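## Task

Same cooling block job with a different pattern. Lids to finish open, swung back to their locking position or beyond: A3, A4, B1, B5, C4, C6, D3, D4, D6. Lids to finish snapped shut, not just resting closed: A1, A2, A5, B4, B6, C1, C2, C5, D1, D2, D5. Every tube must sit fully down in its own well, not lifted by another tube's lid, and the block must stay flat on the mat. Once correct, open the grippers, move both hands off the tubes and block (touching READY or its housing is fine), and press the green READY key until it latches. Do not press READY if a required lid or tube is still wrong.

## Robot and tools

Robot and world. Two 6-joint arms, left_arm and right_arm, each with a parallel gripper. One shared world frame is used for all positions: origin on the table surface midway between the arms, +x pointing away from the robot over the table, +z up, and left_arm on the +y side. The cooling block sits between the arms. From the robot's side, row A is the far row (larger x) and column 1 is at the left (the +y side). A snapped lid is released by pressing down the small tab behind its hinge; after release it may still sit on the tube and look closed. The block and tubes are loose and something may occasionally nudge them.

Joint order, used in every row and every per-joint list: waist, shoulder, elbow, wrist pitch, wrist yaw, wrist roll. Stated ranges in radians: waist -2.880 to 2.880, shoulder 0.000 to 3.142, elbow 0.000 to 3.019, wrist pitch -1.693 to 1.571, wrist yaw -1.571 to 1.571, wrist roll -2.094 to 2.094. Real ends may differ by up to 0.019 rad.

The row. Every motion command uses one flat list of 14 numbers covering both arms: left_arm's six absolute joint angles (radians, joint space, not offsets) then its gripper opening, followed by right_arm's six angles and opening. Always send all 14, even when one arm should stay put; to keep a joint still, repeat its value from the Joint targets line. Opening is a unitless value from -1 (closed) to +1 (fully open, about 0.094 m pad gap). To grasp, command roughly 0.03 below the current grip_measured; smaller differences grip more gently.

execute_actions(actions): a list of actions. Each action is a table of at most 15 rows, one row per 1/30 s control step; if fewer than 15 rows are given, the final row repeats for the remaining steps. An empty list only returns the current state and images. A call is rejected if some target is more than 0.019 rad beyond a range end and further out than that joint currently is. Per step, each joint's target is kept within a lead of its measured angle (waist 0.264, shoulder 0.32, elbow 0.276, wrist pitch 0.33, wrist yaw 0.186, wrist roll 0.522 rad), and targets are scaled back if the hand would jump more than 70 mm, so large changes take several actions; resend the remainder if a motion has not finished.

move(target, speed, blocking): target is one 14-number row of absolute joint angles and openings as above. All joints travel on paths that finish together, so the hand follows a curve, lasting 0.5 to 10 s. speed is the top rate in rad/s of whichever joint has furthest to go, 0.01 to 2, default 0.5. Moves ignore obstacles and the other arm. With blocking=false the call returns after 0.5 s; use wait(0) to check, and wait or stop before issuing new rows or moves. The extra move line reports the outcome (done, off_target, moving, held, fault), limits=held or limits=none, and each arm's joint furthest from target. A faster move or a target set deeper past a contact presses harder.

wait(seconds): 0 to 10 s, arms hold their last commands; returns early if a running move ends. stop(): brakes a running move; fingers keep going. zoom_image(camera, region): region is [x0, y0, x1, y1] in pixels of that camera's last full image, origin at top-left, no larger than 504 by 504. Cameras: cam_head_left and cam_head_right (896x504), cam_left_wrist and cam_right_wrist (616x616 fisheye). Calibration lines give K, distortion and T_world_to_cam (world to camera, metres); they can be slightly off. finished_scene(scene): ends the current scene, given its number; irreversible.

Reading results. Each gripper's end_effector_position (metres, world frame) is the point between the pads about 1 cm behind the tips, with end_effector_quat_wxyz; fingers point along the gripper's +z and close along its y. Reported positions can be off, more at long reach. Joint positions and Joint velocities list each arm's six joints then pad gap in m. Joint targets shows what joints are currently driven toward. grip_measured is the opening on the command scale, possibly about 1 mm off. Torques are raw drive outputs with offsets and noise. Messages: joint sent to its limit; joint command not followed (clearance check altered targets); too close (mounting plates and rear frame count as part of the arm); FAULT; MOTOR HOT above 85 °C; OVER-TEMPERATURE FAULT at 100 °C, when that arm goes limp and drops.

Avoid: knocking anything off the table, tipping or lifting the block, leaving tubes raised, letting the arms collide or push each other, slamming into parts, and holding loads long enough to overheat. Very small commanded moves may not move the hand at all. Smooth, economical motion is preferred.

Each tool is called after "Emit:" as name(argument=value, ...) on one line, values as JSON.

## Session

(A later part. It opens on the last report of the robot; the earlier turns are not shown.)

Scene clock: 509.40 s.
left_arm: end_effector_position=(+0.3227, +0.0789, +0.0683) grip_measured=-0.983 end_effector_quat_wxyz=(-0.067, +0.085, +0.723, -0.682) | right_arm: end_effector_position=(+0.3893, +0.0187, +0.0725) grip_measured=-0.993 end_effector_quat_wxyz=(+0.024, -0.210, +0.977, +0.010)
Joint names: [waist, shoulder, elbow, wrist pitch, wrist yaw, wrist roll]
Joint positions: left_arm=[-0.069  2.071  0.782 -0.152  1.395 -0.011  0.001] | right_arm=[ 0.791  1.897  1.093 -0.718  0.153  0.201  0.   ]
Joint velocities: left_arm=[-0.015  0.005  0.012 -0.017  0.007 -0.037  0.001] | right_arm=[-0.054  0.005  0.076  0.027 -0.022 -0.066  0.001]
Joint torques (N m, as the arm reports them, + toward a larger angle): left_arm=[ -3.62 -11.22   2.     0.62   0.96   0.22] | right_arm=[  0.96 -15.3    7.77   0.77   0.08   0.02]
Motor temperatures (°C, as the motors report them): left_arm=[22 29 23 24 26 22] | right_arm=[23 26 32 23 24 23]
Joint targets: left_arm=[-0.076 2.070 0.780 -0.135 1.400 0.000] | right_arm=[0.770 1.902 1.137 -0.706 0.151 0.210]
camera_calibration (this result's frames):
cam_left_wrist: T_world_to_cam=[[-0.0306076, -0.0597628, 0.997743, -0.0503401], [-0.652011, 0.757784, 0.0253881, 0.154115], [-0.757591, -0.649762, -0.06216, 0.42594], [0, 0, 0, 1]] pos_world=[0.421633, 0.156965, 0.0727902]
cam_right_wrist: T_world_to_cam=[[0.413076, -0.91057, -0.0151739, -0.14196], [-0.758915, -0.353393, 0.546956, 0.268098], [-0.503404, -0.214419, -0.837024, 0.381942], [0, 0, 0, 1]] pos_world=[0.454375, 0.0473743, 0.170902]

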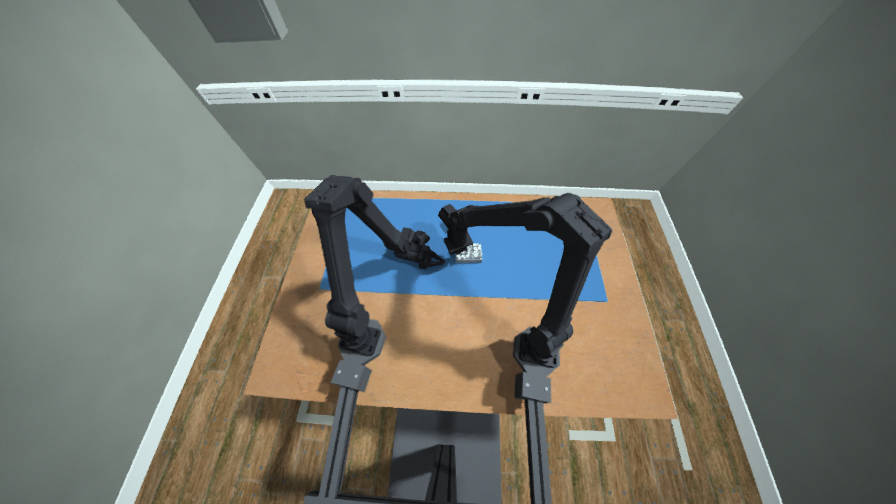

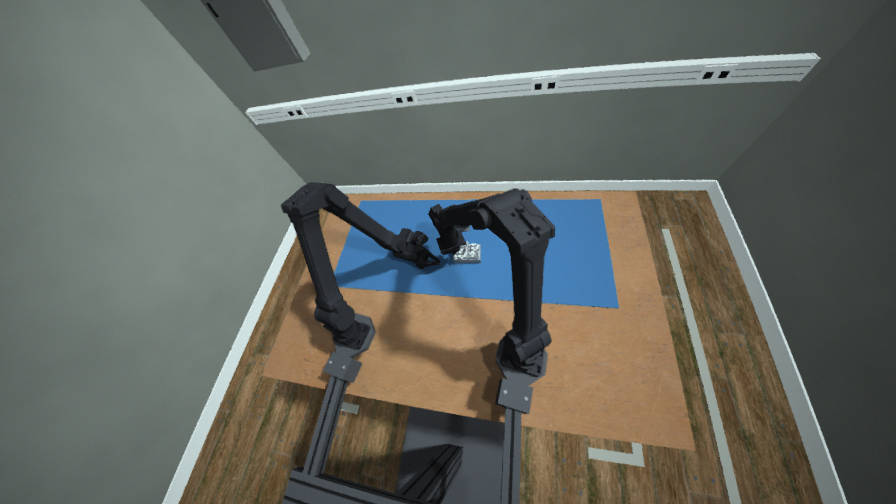

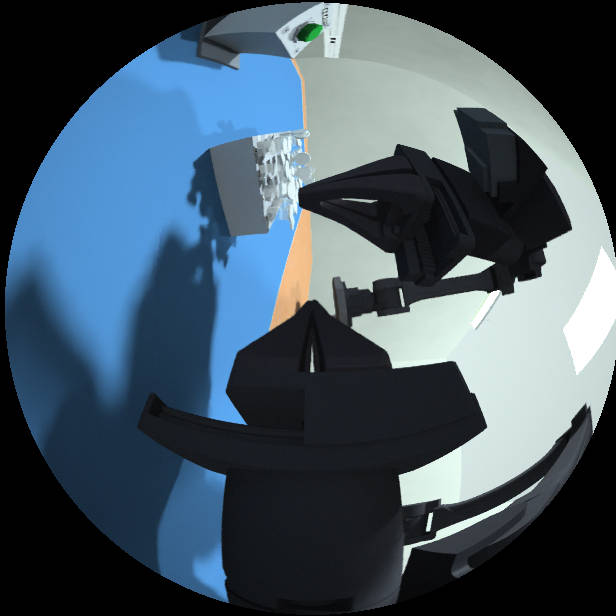

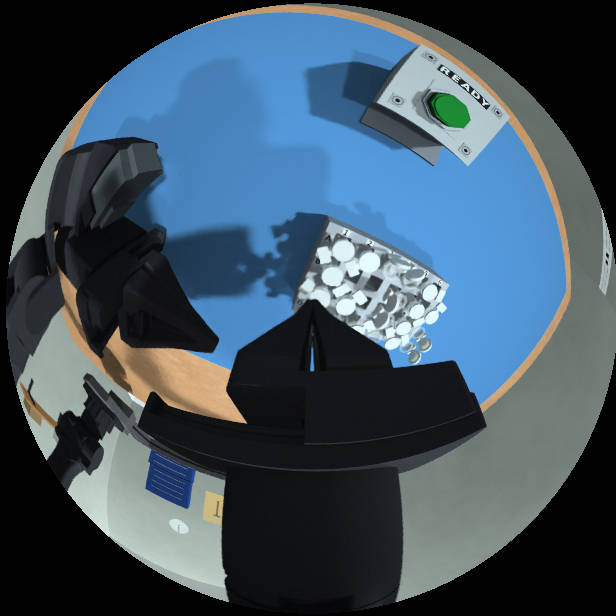

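Emit:
execute_actions(actions=[])

Scene clock: 510.83 s.
left_arm: end_effector_position=(+0.3227, +0.0789, +0.0683) grip_measured=-0.983 end_effector_quat_wxyz=(-0.067, +0.085, +0.723, -0.682) | right_arm: end_effector_position=(+0.3923, +0.0177, +0.0732) grip_measured=-0.993 end_effector_quat_wxyz=(+0.025, -0.208, +0.978, +0.010)
Joint names: [waist, shoulder, elbow, wrist pitch, wrist yaw, wrist roll]
Joint positions: left_arm=[-0.069  2.071  0.782 -0.152  1.395 -0.011  0.001] | right_arm=[ 0.786  1.897  1.097 -0.718  0.153  0.201  0.   ]
Joint velocities: left_arm=[-0.024 -0.005 -0.002  0.007 -0.022  0.022  0.001] | right_arm=[-0.005 -0.005  0.017 -0.002  0.037  0.037  0.   ]
Joint torques (N m, as the arm reports them, + toward a larger angle): left_arm=[ -3.28 -10.82   1.94   0.49   0.96   0.21] | right_arm=[  2.06 -14.83   7.98   0.77  -0.02  -0.03]
Motor temperatures (°C, as the motors report them): left_arm=[22 29 23 24 26 22] | right_arm=[23 26 32 23 24 23]
Joint targets: left_arm=[-0.076 2.070 0.780 -0.135 1.400 0.000] | right_arm=[0.770 1.902 1.137 -0.706 0.151 0.210]
camera_calibration (this result's frames):
cam_left_wrist: T_world_to_cam=[[-0.0306076, -0.0597628, 0.997743, -0.0503401], [-0.652011, 0.757784, 0.0253881, 0.154115], [-0.757591, -0.649762, -0.06216, 0.42594], [0, 0, 0, 1]] pos_world=[0.421633, 0.156965, 0.0727902]
cam_right_wrist: T_world_to_cam=[[0.408119, -0.912792, -0.0158094, -0.142032], [-0.762171, -0.350205, 0.544475, 0.271047], [-0.502528, -0.210161, -0.838628, 0.383513], [0, 0, 0, 1]] pos_world=[0.457276, 0.0458759, 0.171801]

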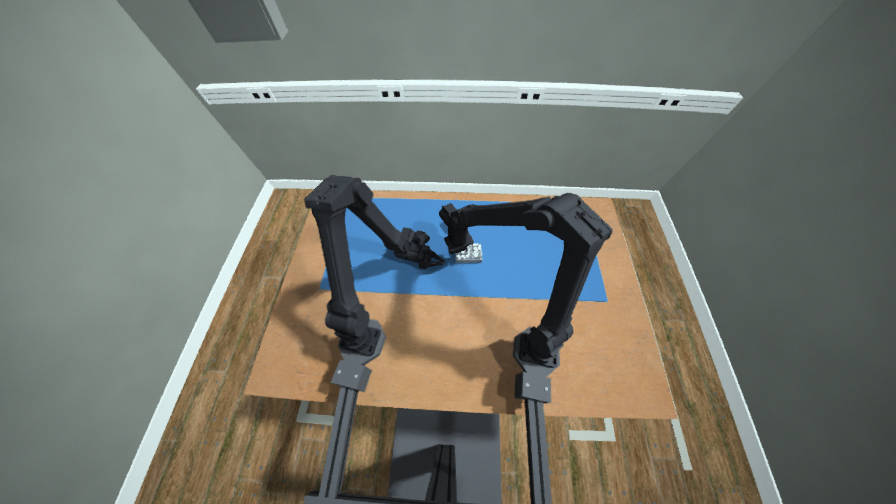

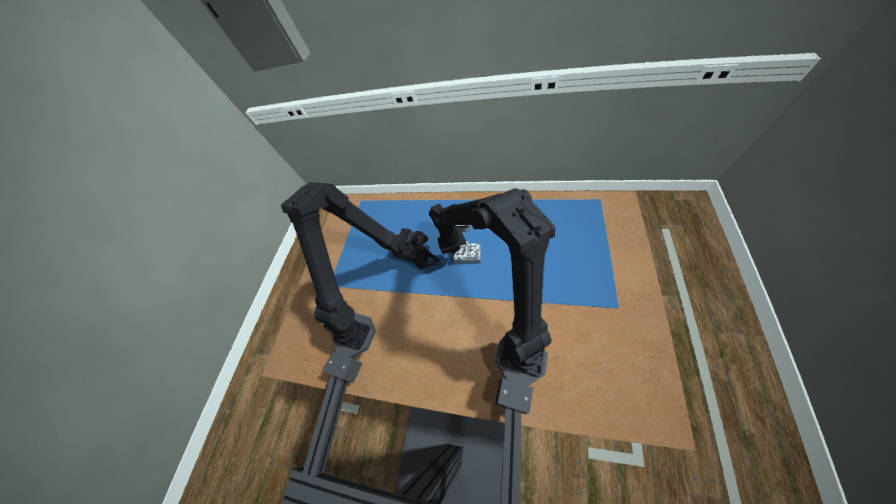

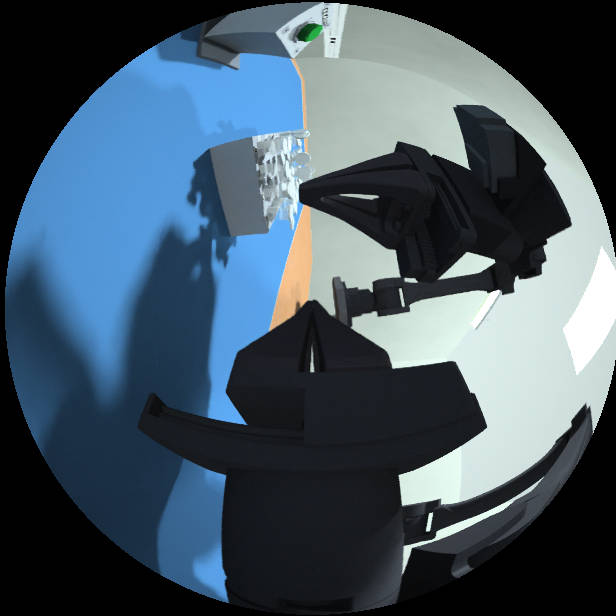

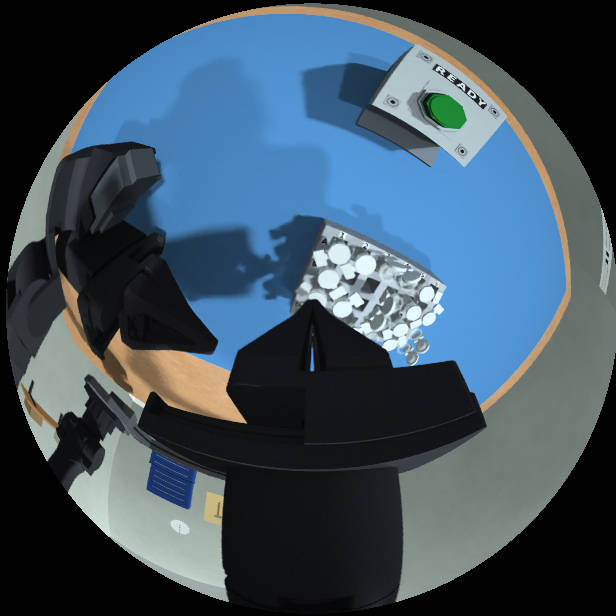

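Emit:
execute_actions(actions=[[[-0.076,2.07,0.78,-0.135,1.4,0,-1,0.772,1.906,1.12,-0.700,0.163,0.21,-1],[-0.076,2.07,0.78,-0.135,1.4,0,-1,0.772,1.911,1.105,-0.696,0.175,0.21,-1],[-0.076,2.07,0.78,-0.135,1.4,0,-1,0.772,1.916,1.095,-0.693,0.186,0.21,-1],[-0.076,2.07,0.78,-0.135,1.4,0,-1,0.772,1.922,1.092,-0.693,0.192,0.21,-1],[-0.076,2.07,0.78,-0.135,1.4,0,-1,0.772,1.928,1.092,-0.693,0.192,0.21,-1],[-0.076,2.07,0.78,-0.135,1.4,0,-1,0.772,1.935,1.092,-0.693,0.192,0.21,-1],[-0.076,2.07,0.78,-0.135,1.4,0,-1,0.772,1.943,1.092,-0.693,0.192,0.21,-1],[-0.076,2.07,0.78,-0.135,1.4,0,-1,0.772,1.952,1.092,-0.693,0.192,0.21,-1],[-0.076,2.07,0.78,-0.135,1.4,0,-1,0.772,1.961,1.092,-0.693,0.192,0.21,-1],[-0.076,2.07,0.78,-0.135,1.4,0,-1,0.772,1.970,1.092,-0.693,0.192,0.21,-1],[-0.076,2.07,0.78,-0.135,1.4,0,-1,0.772,1.976,1.092,-0.693,0.192,0.21,-1],[-0.076,2.07,0.78,-0.135,1.4,0,-1,0.772,1.976,1.092,-0.693,0.192,0.21,-1],[-0.076,2.07,0.78,-0.135,1.4,0,-1,0.772,1.976,1.092,-0.693,0.192,0.21,-1],[-0.076,2.07,0.78,-0.135,1.4,0,-1,0.772,1.976,1.092,-0.693,0.192,0.21,-1],[-0.076,2.07,0.78,-0.135,1.4,0,-1,0.772,1.93,1.097,-0.693,0.192,0.21,-1]]])

Emit:
zoom_image(camera="cam_left_wrist", region=[240, 140, 350, 260])

Emit:
zoom_image(camera="cam_right_wrist", region=[230, 200, 410, 340])

Scene clock: 526.37 s.
left_arm: end_effector_position=(+0.3227, +0.0789, +0.0683) grip_measured=-0.983 end_effector_quat_wxyz=(-0.067, +0.085, +0.723, -0.682) | right_arm: end_effector_position=(+0.3947, +0.0126, +0.0650) grip_measured=-0.993 end_effector_quat_wxyz=(+0.028, -0.208, +0.978, -0.010)
Joint names: [waist, shoulder, elbow, wrist pitch, wrist yaw, wrist roll]
Joint positions: left_arm=[-0.069  2.071  0.782 -0.152  1.395 -0.011  0.001] | right_arm=[ 0.786  1.916  1.098 -0.711  0.192  0.201  0.   ]
Joint velocities: left_arm=[-0.005 -0.024 -0.002  0.002  0.022 -0.051  0.001] | right_arm=[-0.005 -0.063  0.012 -0.012 -0.051 -0.051 -0.001]
Joint torques (N m, as the arm reports them, + toward a larger angle): left_arm=[ -3.22 -11.03   1.98   0.53   0.94   0.21] | right_arm=[  1.73 -14.26   5.18   1.14   0.14   0.05]
Motor temperatures (°C, as the motors report them): left_arm=[22 29 23 24 26 22] | right_arm=[23 26 34 23 24 23]
Joint targets: left_arm=[-0.076 2.070 0.780 -0.135 1.400 -0.000] | right_arm=[0.772 1.930 1.097 -0.693 0.192 0.210]
camera_calibration (this result's frames):
cam_left_wrist: T_world_to_cam=[[-0.0306076, -0.0597628, 0.997743, -0.0503401], [-0.652011, 0.757784, 0.0253881, 0.154115], [-0.757591, -0.649762, -0.06216, 0.42594], [0, 0, 0, 1]] pos_world=[0.421633, 0.156965, 0.0727902]
cam_right_wrist: T_world_to_cam=[[0.40769, -0.912775, 0.0251213, -0.150301], [-0.77038, -0.329059, 0.546109, 0.27839], [-0.490208, -0.241996, -0.837337, 0.372191], [0, 0, 0, 1]] pos_world=[0.458193, 0.0444845, 0.163394]

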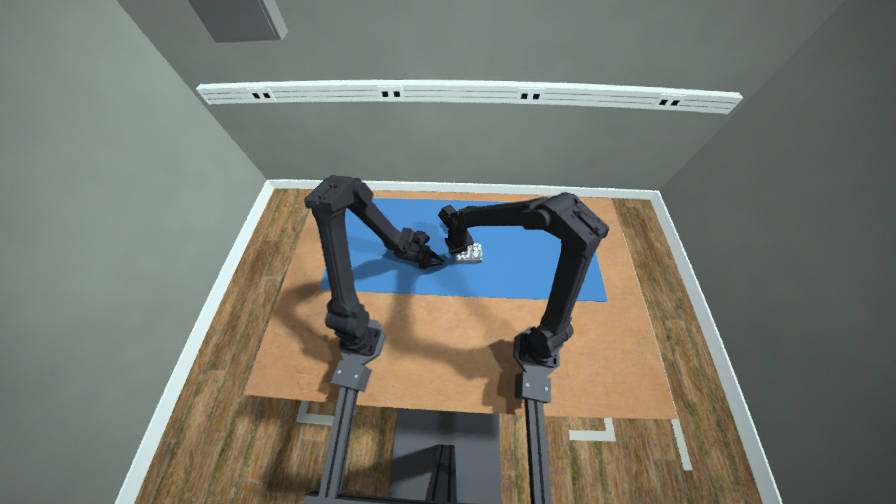

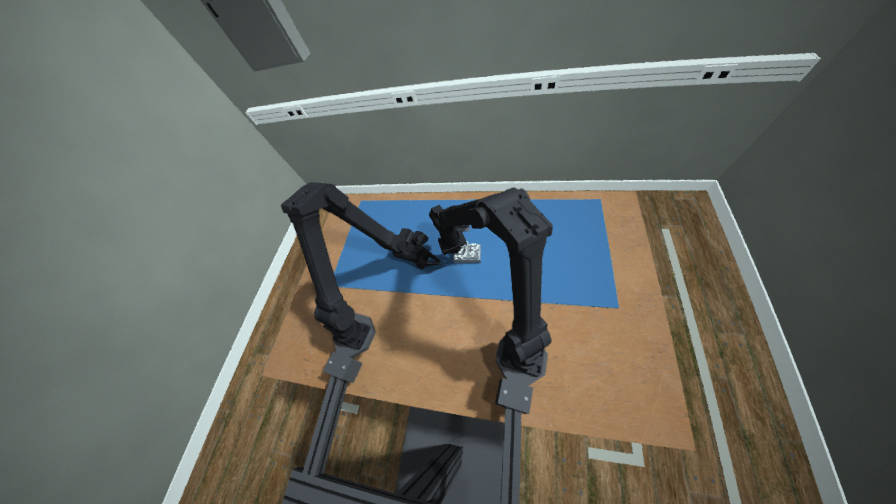

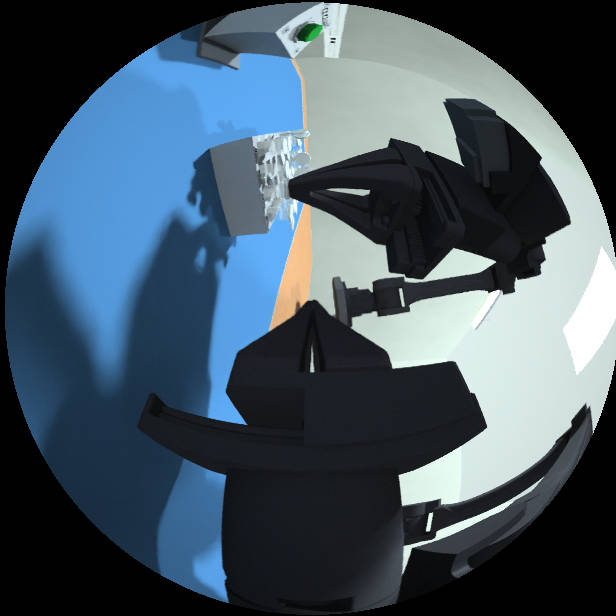

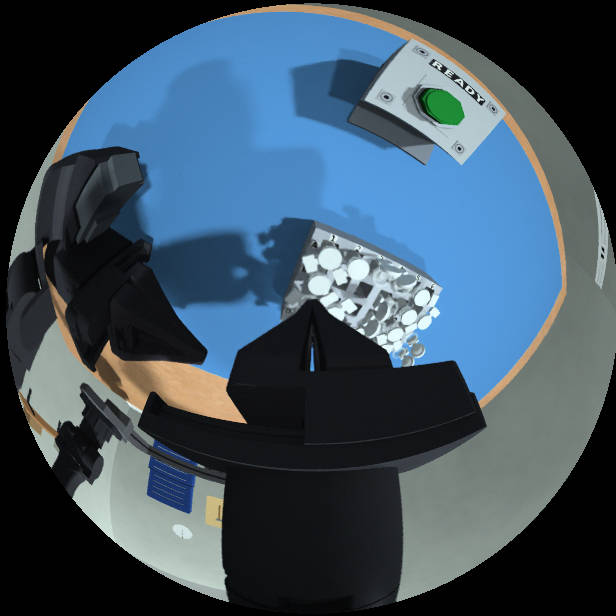

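Region (240, 140, 350, 260) of cam_left_wrist's 616x616 image, scaled by 4.200, with more detail than that image has; it fills the left 462 columns of this view, and the rest is white.

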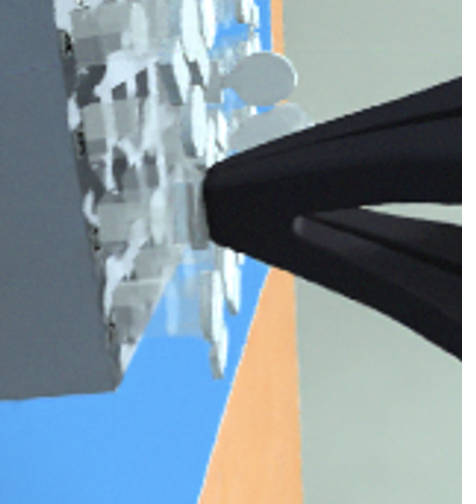

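Region (230, 200, 410, 340) of cam_right_wrist's 616x616 image, scaled by 2.800, with more detail than that image has.

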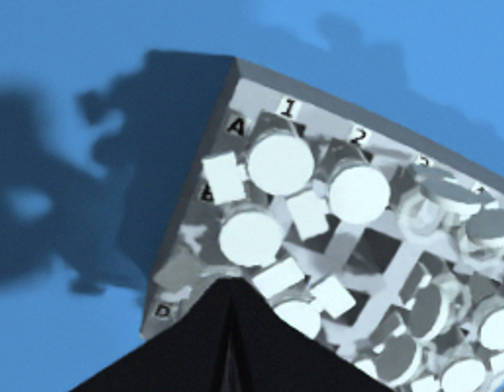

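Emit:
execute_actions(actions=[[[-0.076,2.07,0.78,-0.135,1.4,0,-1,0.772,1.910,1.12,-0.705,0.190,0.22,-1],[-0.076,2.07,0.78,-0.135,1.4,0,-1,0.772,1.902,1.135,-0.717,0.188,0.24,-1],[-0.076,2.07,0.78,-0.135,1.4,0,-1,0.771,1.899,1.140,-0.727,0.186,0.27,-1],[-0.076,2.07,0.78,-0.135,1.4,0,-1,0.770,1.899,1.146,-0.733,0.184,0.31,-1],[-0.076,2.07,0.78,-0.135,1.4,0,-1,0.768,1.902,1.153,-0.739,0.182,0.35,-1],[-0.076,2.07,0.78,-0.135,1.4,0,-1,0.766,1.908,1.160,-0.745,0.180,0.39,-1],[-0.076,2.07,0.78,-0.135,1.4,0,-1,0.7635,1.915,1.167,-0.751,0.178,0.43,-1],[-0.076,2.07,0.78,-0.135,1.4,0,-1,0.761,1.921,1.174,-0.757,0.176,0.47,-1],[-0.076,2.07,0.78,-0.135,1.4,0,-1,0.7585,1.925,1.181,-0.763,0.174,0.51,-1],[-0.076,2.07,0.78,-0.135,1.4,0,-1,0.756,1.929,1.188,-0.769,0.172,0.55,-1],[-0.076,2.07,0.78,-0.135,1.4,0,-1,0.7535,1.933,1.195,-0.775,0.170,0.59,-1],[-0.076,2.07,0.78,-0.135,1.4,0,-1,0.751,1.937,1.202,-0.781,0.168,0.63,-1],[-0.076,2.07,0.78,-0.135,1.4,0,-1,0.7485,1.941,1.209,-0.787,0.166,0.67,-1],[-0.076,2.07,0.78,-0.135,1.4,0,-1,0.746,1.945,1.216,-0.793,0.164,0.71,-1],[-0.076,2.07,0.78,-0.135,1.4,0,-1,0.7435,1.949,1.223,-0.799,0.162,0.75,-1]],[[-0.076,2.07,0.78,-0.135,1.4,0,-1,0.741,1.953,1.230,-0.805,0.160,0.79,-1],[-0.076,2.07,0.78,-0.135,1.4,0,-1,0.7385,1.957,1.237,-0.811,0.158,0.83,-1],[-0.076,2.07,0.78,-0.135,1.4,0,-1,0.736,1.961,1.244,-0.817,0.156,0.87,-1],[-0.076,2.07,0.78,-0.135,1.4,0,-1,0.7335,1.965,1.251,-0.823,0.154,0.91,-1],[-0.076,2.07,0.78,-0.135,1.4,0,-1,0.731,1.969,1.258,-0.829,0.154,0.95,-1],[-0.076,2.07,0.78,-0.135,1.4,0,-1,0.7285,1.973,1.265,-0.835,0.154,0.99,-1],[-0.076,2.07,0.78,-0.135,1.4,0,-1,0.726,1.977,1.272,-0.841,0.154,1.03,-1],[-0.076,2.07,0.78,-0.135,1.4,0,-1,0.724,1.981,1.278,-0.846,0.154,1.07,-1],[-0.076,2.07,0.78,-0.135,1.4,0,-1,0.723,1.985,1.283,-0.849,0.154,1.105,-1],[-0.076,2.07,0.78,-0.135,1.4,0,-1,0.722,1.988,1.286,-0.849,0.154,1.13,-1],[-0.076,2.07,0.78,-0.135,1.4,0,-1,0.722,1.991,1.286,-0.849,0.154,1.145,-1],[-0.076,2.07,0.78,-0.135,1.4,0,-1,0.722,1.992,1.286,-0.849,0.154,1.145,-1]]])

Scene clock: 580.60 s.
left_arm: end_effector_position=(+0.3227, +0.0789, +0.0683) grip_measured=-0.983 end_effector_quat_wxyz=(-0.067, +0.085, +0.723, -0.682) | right_arm: end_effector_position=(+0.4316, +0.0140, +0.0706) grip_measured=-0.993 end_effector_quat_wxyz=(+0.001, +0.249, +0.969, -0.003)
Joint names: [waist, shoulder, elbow, wrist pitch, wrist yaw, wrist roll]
Joint positions: left_arm=[-0.069  2.071  0.782 -0.152  1.395 -0.011  0.001] | right_arm=[ 0.737  1.977  1.242 -0.832  0.157  1.081  0.   ]
Joint velocities: left_arm=[ 0.005 -0.005 -0.002 -0.002 -0.051  0.007 -0.001] | right_arm=[-0.005  0.015 -0.002 -0.032 -0.022  0.33  -0.002]
Joint torques (N m, as the arm reports them, + toward a larger angle): left_arm=[ -3.19 -10.89   1.92   0.56   0.98   0.23] | right_arm=[  3.34 -14.53   8.4   -0.46  -0.02   0.01]
Motor temperatures (°C, as the motors report them): left_arm=[22 29 23 24 26 22] | right_arm=[23 26 32 23 24 23]
Joint targets: left_arm=[-0.076 2.070 0.780 -0.135 1.400 0.000] | right_arm=[0.722 1.992 1.286 -0.849 0.154 1.145]
camera_calibration (this result's frames):
cam_left_wrist: T_world_to_cam=[[-0.0306076, -0.0597628, 0.997743, -0.0503401], [-0.652011, 0.757784, 0.0253881, 0.154115], [-0.757591, -0.649762, -0.06216, 0.42594], [0, 0, 0, 1]] pos_world=[0.421633, 0.156965, 0.0727902]
cam_right_wrist: T_world_to_cam=[[-0.480285, -0.877111, -0.00153956, 0.220433], [-0.71173, 0.3887, 0.585109, 0.266152], [-0.512607, 0.282115, -0.810953, 0.395823], [0, 0, 0, 1]] pos_world=[0.498201, -0.0217766, 0.165605]

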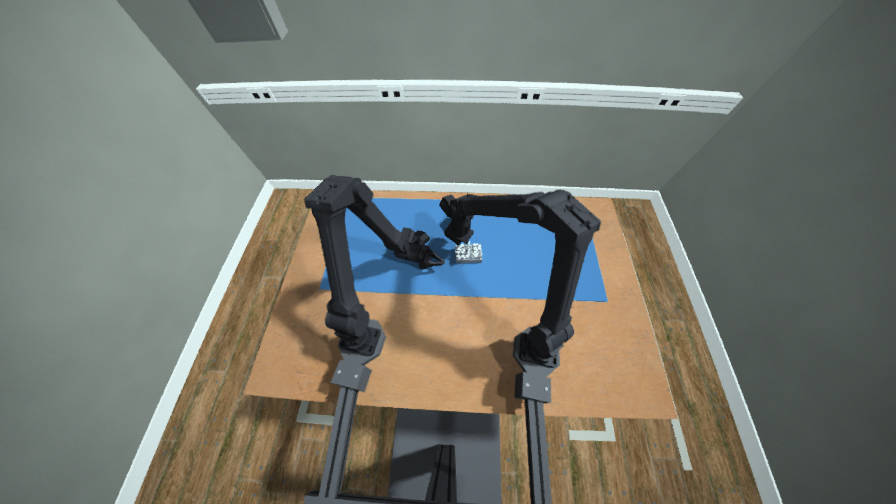

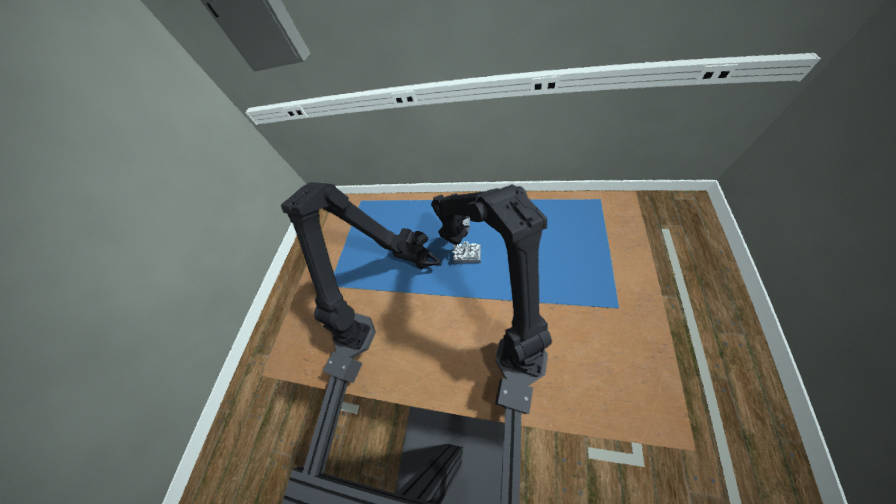

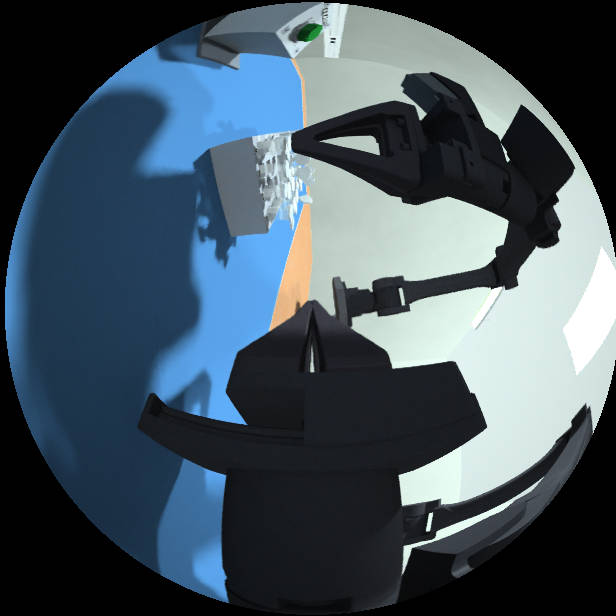

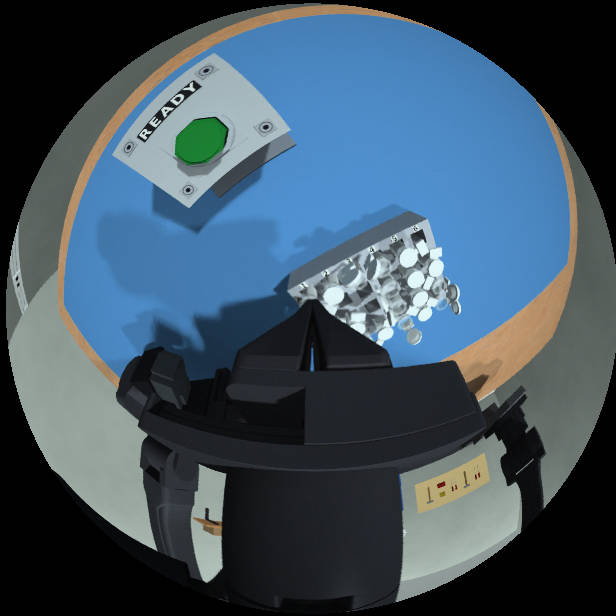

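Emit:
execute_actions(actions=[])

Emit:
zoom_image(camera="cam_right_wrist", region=[250, 230, 380, 330])

Emit:
zoom_image(camera="cam_left_wrist", region=[240, 120, 350, 240])

Scene clock: 582.90 s.
left_arm: end_effector_position=(+0.3227, +0.0789, +0.0683) grip_measured=-0.983 end_effector_quat_wxyz=(-0.067, +0.085, +0.723, -0.682) | right_arm: end_effector_position=(+0.4313, +0.0138, +0.0704) grip_measured=-0.993 end_effector_quat_wxyz=(+0.001, +0.275, +0.961, -0.003)
Joint names: [waist, shoulder, elbow, wrist pitch, wrist yaw, wrist roll]
Joint positions: left_arm=[-0.069  2.071  0.782 -0.152  1.395 -0.011  0.001] | right_arm=[ 0.737  1.978  1.242 -0.833  0.157  1.136  0.   ]
Joint velocities: left_arm=[-0.005  0.005 -0.002  0.022  0.007 -0.066  0.   ] | right_arm=[ 0.005 -0.015 -0.007 -0.012  0.007 -0.007 -0.   ]
Joint torques (N m, as the arm reports them, + toward a larger angle): left_arm=[ -3.3  -10.72   2.02   0.56   0.95   0.22] | right_arm=[  2.31 -15.42   8.28  -0.51   0.06   0.03]
Motor temperatures (°C, as the motors report them): left_arm=[22 29 23 24 26 22] | right_arm=[23 26 32 23 24 23]
Joint targets: left_arm=[-0.076 2.070 0.780 -0.135 1.400 0.000] | right_arm=[0.722 1.992 1.286 -0.849 0.154 1.145]
camera_calibration (this result's frames):
cam_left_wrist: T_world_to_cam=[[-0.0306076, -0.0597628, 0.997743, -0.0503401], [-0.652011, 0.757784, 0.0253881, 0.154115], [-0.757591, -0.649762, -0.06216, 0.42594], [0, 0, 0, 1]] pos_world=[0.421633, 0.156965, 0.0727902]
cam_right_wrist: T_world_to_cam=[[-0.527523, -0.849541, -0.000406666, 0.240052], [-0.688861, 0.427469, 0.58544, 0.255683], [-0.497182, 0.309113, -0.810715, 0.388518], [0, 0, 0, 1]] pos_world=[0.495927, -0.0254583, 0.165388]

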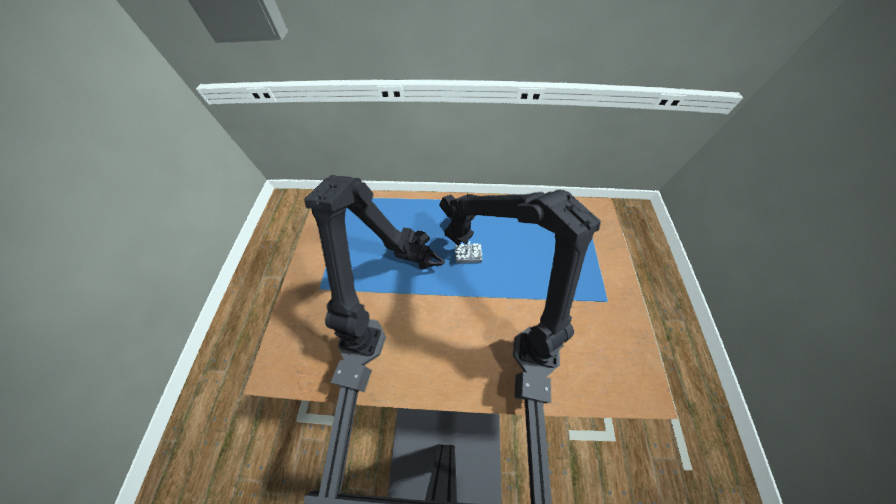

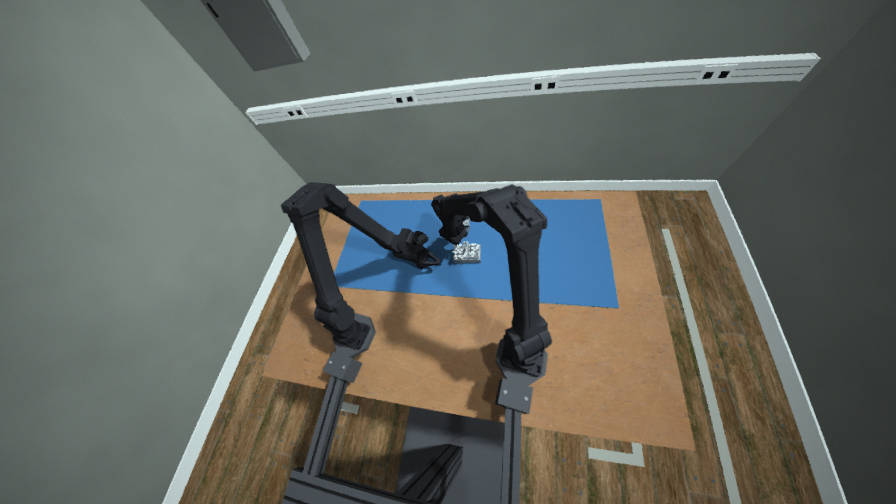

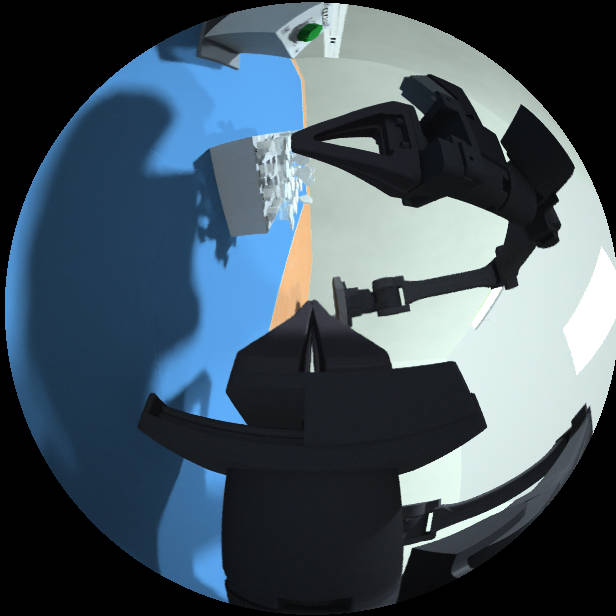

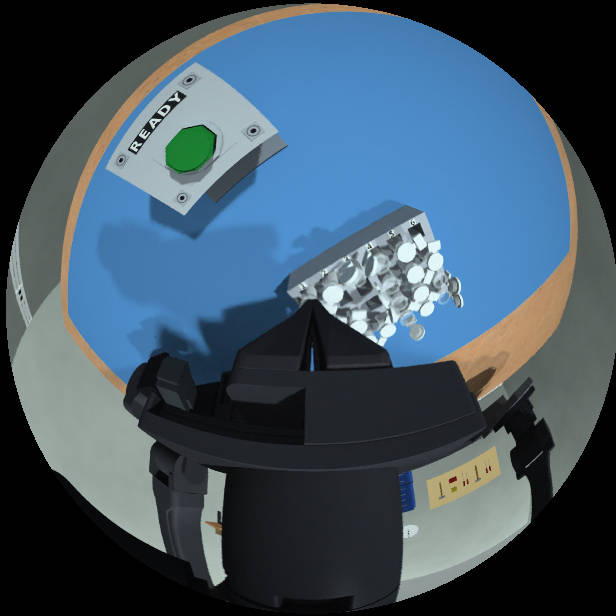

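Region (250, 230, 380, 330) of cam_right_wrist's 616x616 image, scaled by 3.877, with more detail than that image has; it fills the top 388 rows of this view, and the rest is white.

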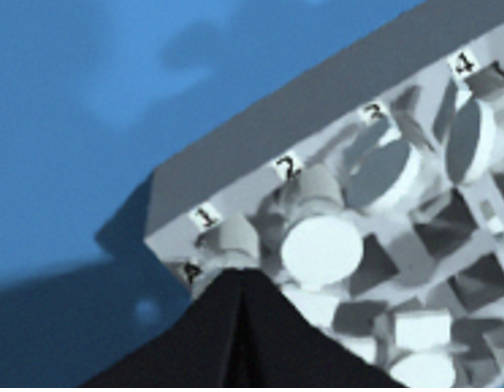

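Region (240, 120, 350, 240) of cam_left_wrist's 616x616 image, scaled by 4.200, with more detail than that image has; it fills the left 462 columns of this view, and the rest is white.

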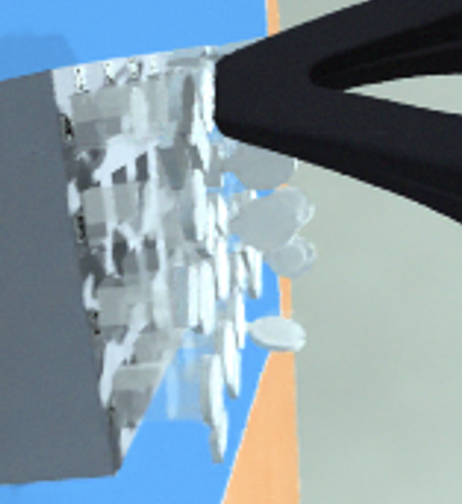

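Emit:
execute_actions(actions=[[[-0.076,2.07,0.78,-0.135,1.4,0,-1,0.725,1.992,1.27,-0.825,0.154,1.145,-1],[-0.076,2.07,0.78,-0.135,1.4,0,-1,0.725,1.993,1.255,-0.812,0.154,1.145,-1],[-0.076,2.07,0.78,-0.135,1.4,0,-1,0.725,1.995,1.243,-0.806,0.154,1.145,-1],[-0.076,2.07,0.78,-0.135,1.4,0,-1,0.725,1.998,1.238,-0.804,0.154,1.145,-1],[-0.076,2.07,0.78,-0.135,1.4,0,-1,0.725,2.002,1.238,-0.804,0.154,1.145,-1],[-0.076,2.07,0.78,-0.135,1.4,0,-1,0.725,2.008,1.238,-0.804,0.154,1.145,-1],[-0.076,2.07,0.78,-0.135,1.4,0,-1,0.725,2.016,1.238,-0.804,0.154,1.145,-1],[-0.076,2.07,0.78,-0.135,1.4,0,-1,0.725,2.025,1.238,-0.804,0.154,1.145,-1],[-0.076,2.07,0.78,-0.135,1.4,0,-1,0.725,2.035,1.238,-0.804,0.154,1.145,-1],[-0.076,2.07,0.78,-0.135,1.4,0,-1,0.725,2.045,1.238,-0.804,0.154,1.145,-1],[-0.076,2.07,0.78,-0.135,1.4,0,-1,0.725,2.053,1.238,-0.804,0.154,1.145,-1],[-0.076,2.07,0.78,-0.135,1.4,0,-1,0.725,2.053,1.238,-0.804,0.154,1.145,-1],[-0.076,2.07,0.78,-0.135,1.4,0,-1,0.725,2.053,1.238,-0.804,0.154,1.145,-1],[-0.076,2.07,0.78,-0.135,1.4,0,-1,0.725,2.053,1.238,-0.804,0.154,1.145,-1],[-0.076,2.07,0.78,-0.135,1.4,0,-1,0.725,2.005,1.243,-0.804,0.154,1.145,-1]]])

Emit:
zoom_image(camera="cam_right_wrist", region=[250, 230, 380, 330])

Scene clock: 593.27 s.
left_arm: end_effector_position=(+0.3227, +0.0789, +0.0683) grip_measured=-0.983 end_effector_quat_wxyz=(-0.067, +0.085, +0.723, -0.682) | right_arm: end_effector_position=(+0.4321, +0.0153, +0.0655) grip_measured=-0.993 end_effector_quat_wxyz=(+0.002, +0.275, +0.961, -0.002)
Joint names: [waist, shoulder, elbow, wrist pitch, wrist yaw, wrist roll]
Joint positions: left_arm=[-0.069  2.071  0.782 -0.152  1.395 -0.011  0.001] | right_arm=[ 0.737  1.988  1.242 -0.821  0.157  1.136  0.   ]
Joint velocities: left_arm=[-0.005  0.005 -0.002 -0.002 -0.007 -0.007 -0.   ] | right_arm=[-0.015 -0.083 -0.012 -0.012  0.022 -0.022 -0.   ]
Joint torques (N m, as the arm reports them, + toward a larger angle): left_arm=[ -3.37 -10.91   1.92   0.52   0.96   0.22] | right_arm=[  3.44 -14.46   5.48   0.78   0.05   0.08]
Motor temperatures (°C, as the motors report them): left_arm=[22 29 23 24 26 22] | right_arm=[23 26 34 23 24 23]
Joint targets: left_arm=[-0.076 2.070 0.780 -0.135 1.400 -0.000] | right_arm=[0.725 2.005 1.243 -0.804 0.154 1.145]
camera_calibration (this result's frames):
cam_left_wrist: T_world_to_cam=[[-0.0306076, -0.0597628, 0.997743, -0.0503401], [-0.652011, 0.757784, 0.0253881, 0.154115], [-0.757591, -0.649762, -0.06216, 0.42594], [0, 0, 0, 1]] pos_world=[0.421633, 0.156965, 0.0727902]
cam_right_wrist: T_world_to_cam=[[-0.528186, -0.849124, -0.0028007, 0.242123], [-0.689821, 0.427165, 0.584532, 0.258954], [-0.495144, 0.310673, -0.811366, 0.383699], [0, 0, 0, 1]] pos_world=[0.496504, -0.0242293, 0.160631]

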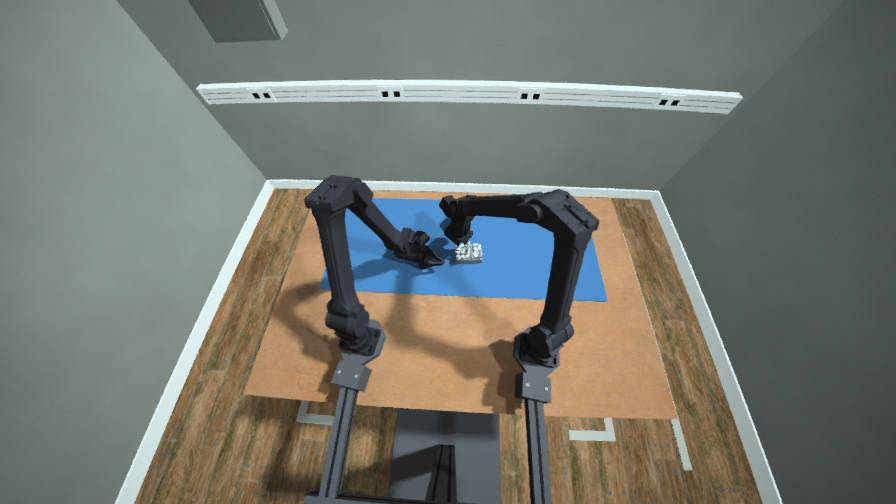

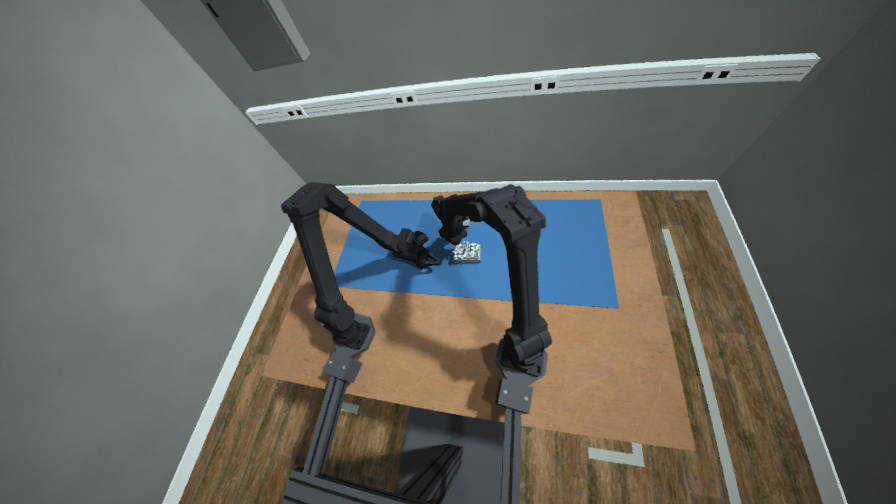

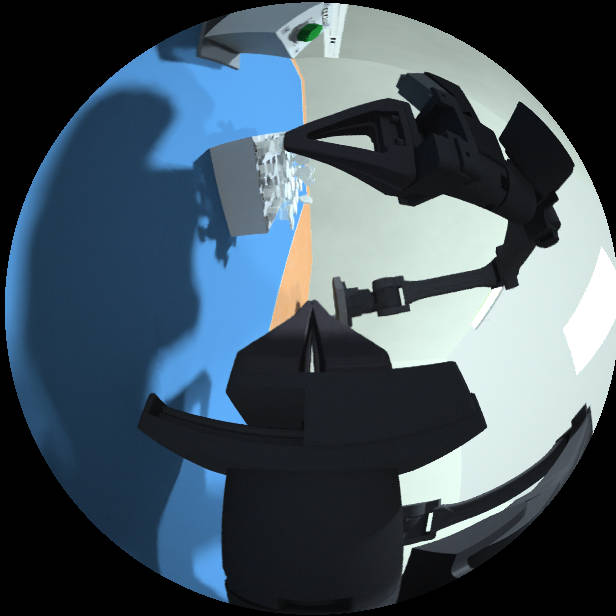

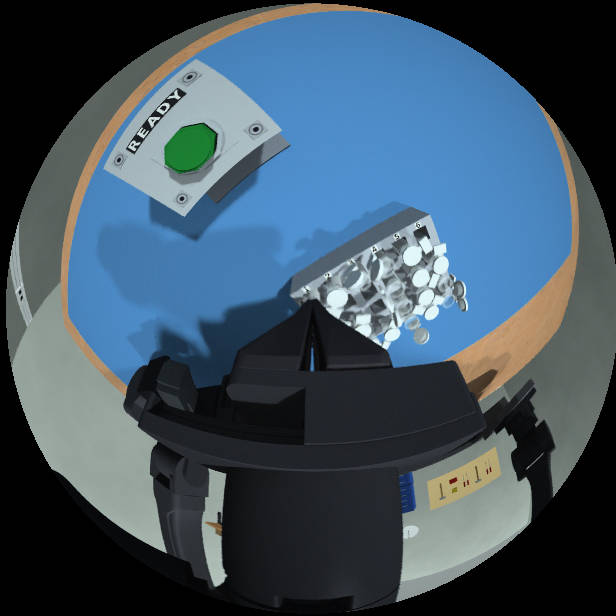

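Region (250, 230, 380, 330) of cam_right_wrist's 616x616 image, scaled by 3.877, with more detail than that image has; it fills the top 388 rows of this view, and the rest is white.

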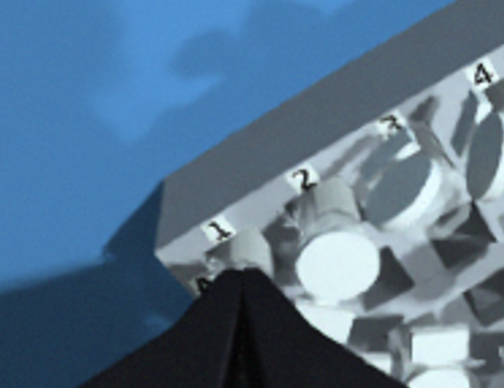

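Emit:
execute_actions(actions=[[[-0.076,2.07,0.78,-0.135,1.4,0,-1,0.722,1.982,1.25,-0.82,0.154,1.14,-1],[-0.076,2.07,0.78,-0.135,1.4,0,-1,0.720,1.973,1.25,-0.834,0.154,1.135,-1],[-0.076,2.07,0.78,-0.135,1.4,0,-1,0.718,1.967,1.25,-0.840,0.154,1.13,-1],[-0.076,2.07,0.78,-0.135,1.4,0,-1,0.715,1.963,1.25,-0.845,0.154,1.13,-1],[-0.076,2.07,0.78,-0.135,1.4,0,-1,0.712,1.961,1.25,-0.850,0.154,1.13,-1],[-0.076,2.07,0.78,-0.135,1.4,0,-1,0.709,1.961,1.25,-0.856,0.154,1.13,-1],[-0.076,2.07,0.78,-0.135,1.4,0,-1,0.706,1.961,1.25,-0.862,0.154,1.13,-1],[-0.076,2.07,0.78,-0.135,1.4,0,-1,0.703,1.961,1.25,-0.868,0.154,1.13,-1],[-0.076,2.07,0.78,-0.135,1.4,0,-1,0.700,1.961,1.25,-0.874,0.154,1.13,-1],[-0.076,2.07,0.78,-0.135,1.4,0,-1,0.698,1.961,1.25,-0.879,0.154,1.13,-1],[-0.076,2.07,0.78,-0.135,1.4,0,-1,0.696,1.961,1.25,-0.883,0.154,1.13,-1],[-0.076,2.07,0.78,-0.135,1.4,0,-1,0.695,1.961,1.25,-0.883,0.154,1.13,-1]]])

Scene clock: 612.60 s.
left_arm: end_effector_position=(+0.3227, +0.0789, +0.0683) grip_measured=-0.983 end_effector_quat_wxyz=(-0.067, +0.085, +0.723, -0.682) | right_arm: end_effector_position=(+0.4333, -0.0021, +0.0727) grip_measured=-0.993 end_effector_quat_wxyz=(-0.008, +0.286, +0.958, -0.013)
Joint names: [waist, shoulder, elbow, wrist pitch, wrist yaw, wrist roll]
Joint positions: left_arm=[-0.069  2.071  0.782 -0.152  1.395 -0.011  0.001] | right_arm=[ 0.709  1.969  1.242 -0.866  0.157  1.136  0.   ]
Joint velocities: left_arm=[-0.005 -0.005  0.002  0.002 -0.051 -0.037 -0.   ] | right_arm=[-0.083 -0.015 -0.007 -0.032 -0.037  0.037  0.   ]
Joint torques (N m, as the arm reports them, + toward a larger angle): left_arm=[ -3.3  -10.87   1.9    0.53   0.97   0.21] | right_arm=[  2.83 -17.08   6.08  -0.55   0.05  -0.15]
Motor temperatures (°C, as the motors report them): left_arm=[22 29 23 24 26 22] | right_arm=[23 26 33 23 24 23]
Joint targets: left_arm=[-0.076 2.070 0.780 -0.135 1.400 -0.000] | right_arm=[0.695 1.961 1.250 -0.883 0.154 1.130]
camera_calibration (this result's frames):
cam_left_wrist: T_world_to_cam=[[-0.0306076, -0.0597628, 0.997743, -0.0503401], [-0.652011, 0.757784, 0.0253881, 0.154115], [-0.757591, -0.649762, -0.06216, 0.42594], [0, 0, 0, 1]] pos_world=[0.421633, 0.156965, 0.0727902]
cam_right_wrist: T_world_to_cam=[[-0.547454, -0.836479, 0.0244314, 0.234399], [-0.664537, 0.452295, 0.594828, 0.251384], [-0.508611, 0.309405, -0.803482, 0.400756], [0, 0, 0, 1]] pos_world=[0.499205, -0.041626, 0.166743]

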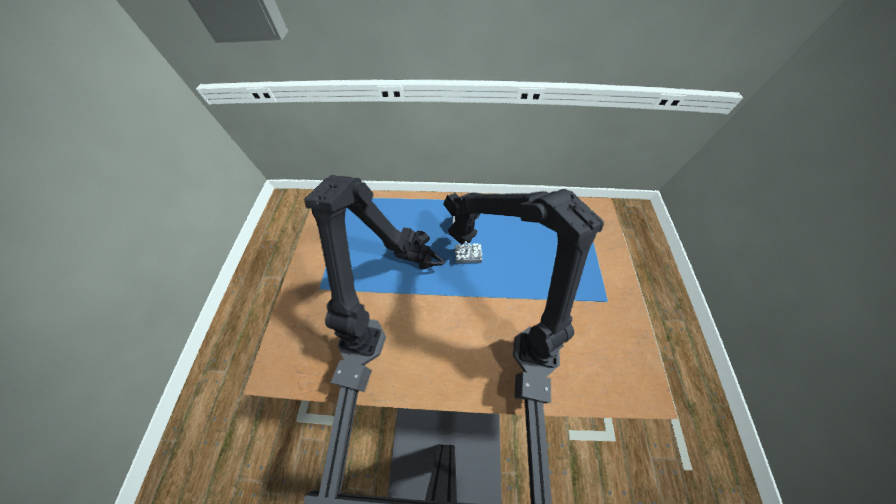

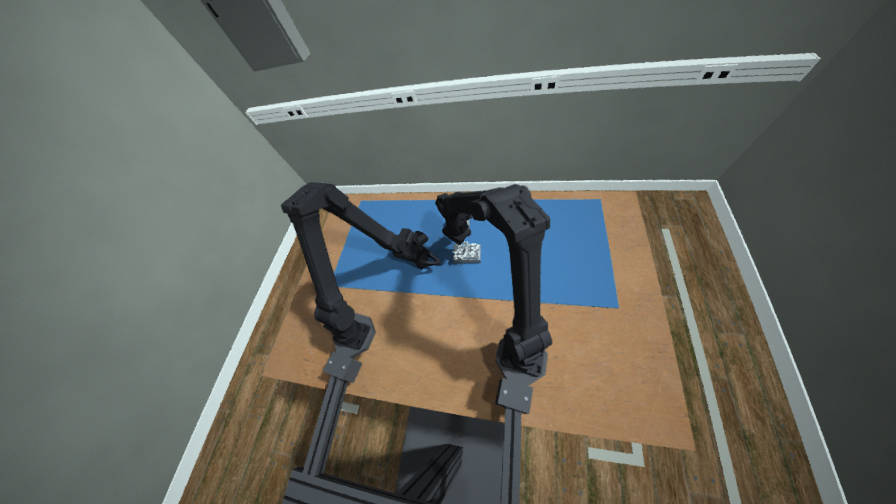

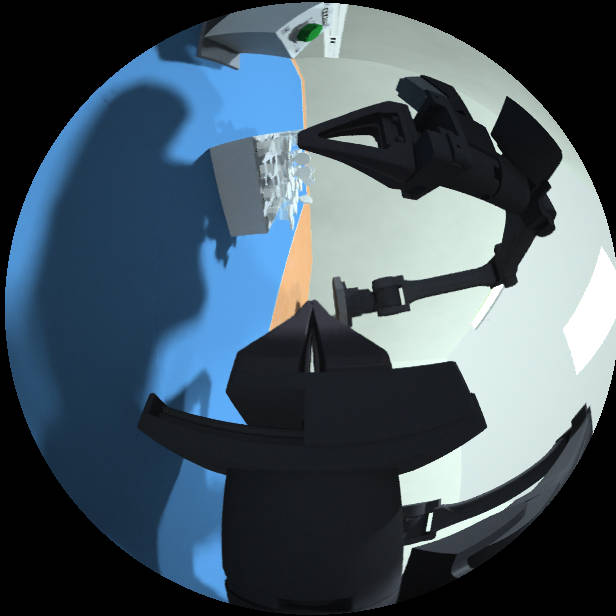

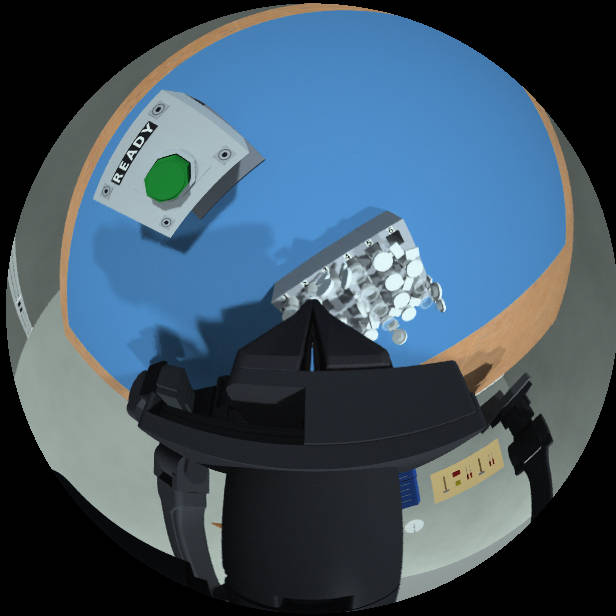

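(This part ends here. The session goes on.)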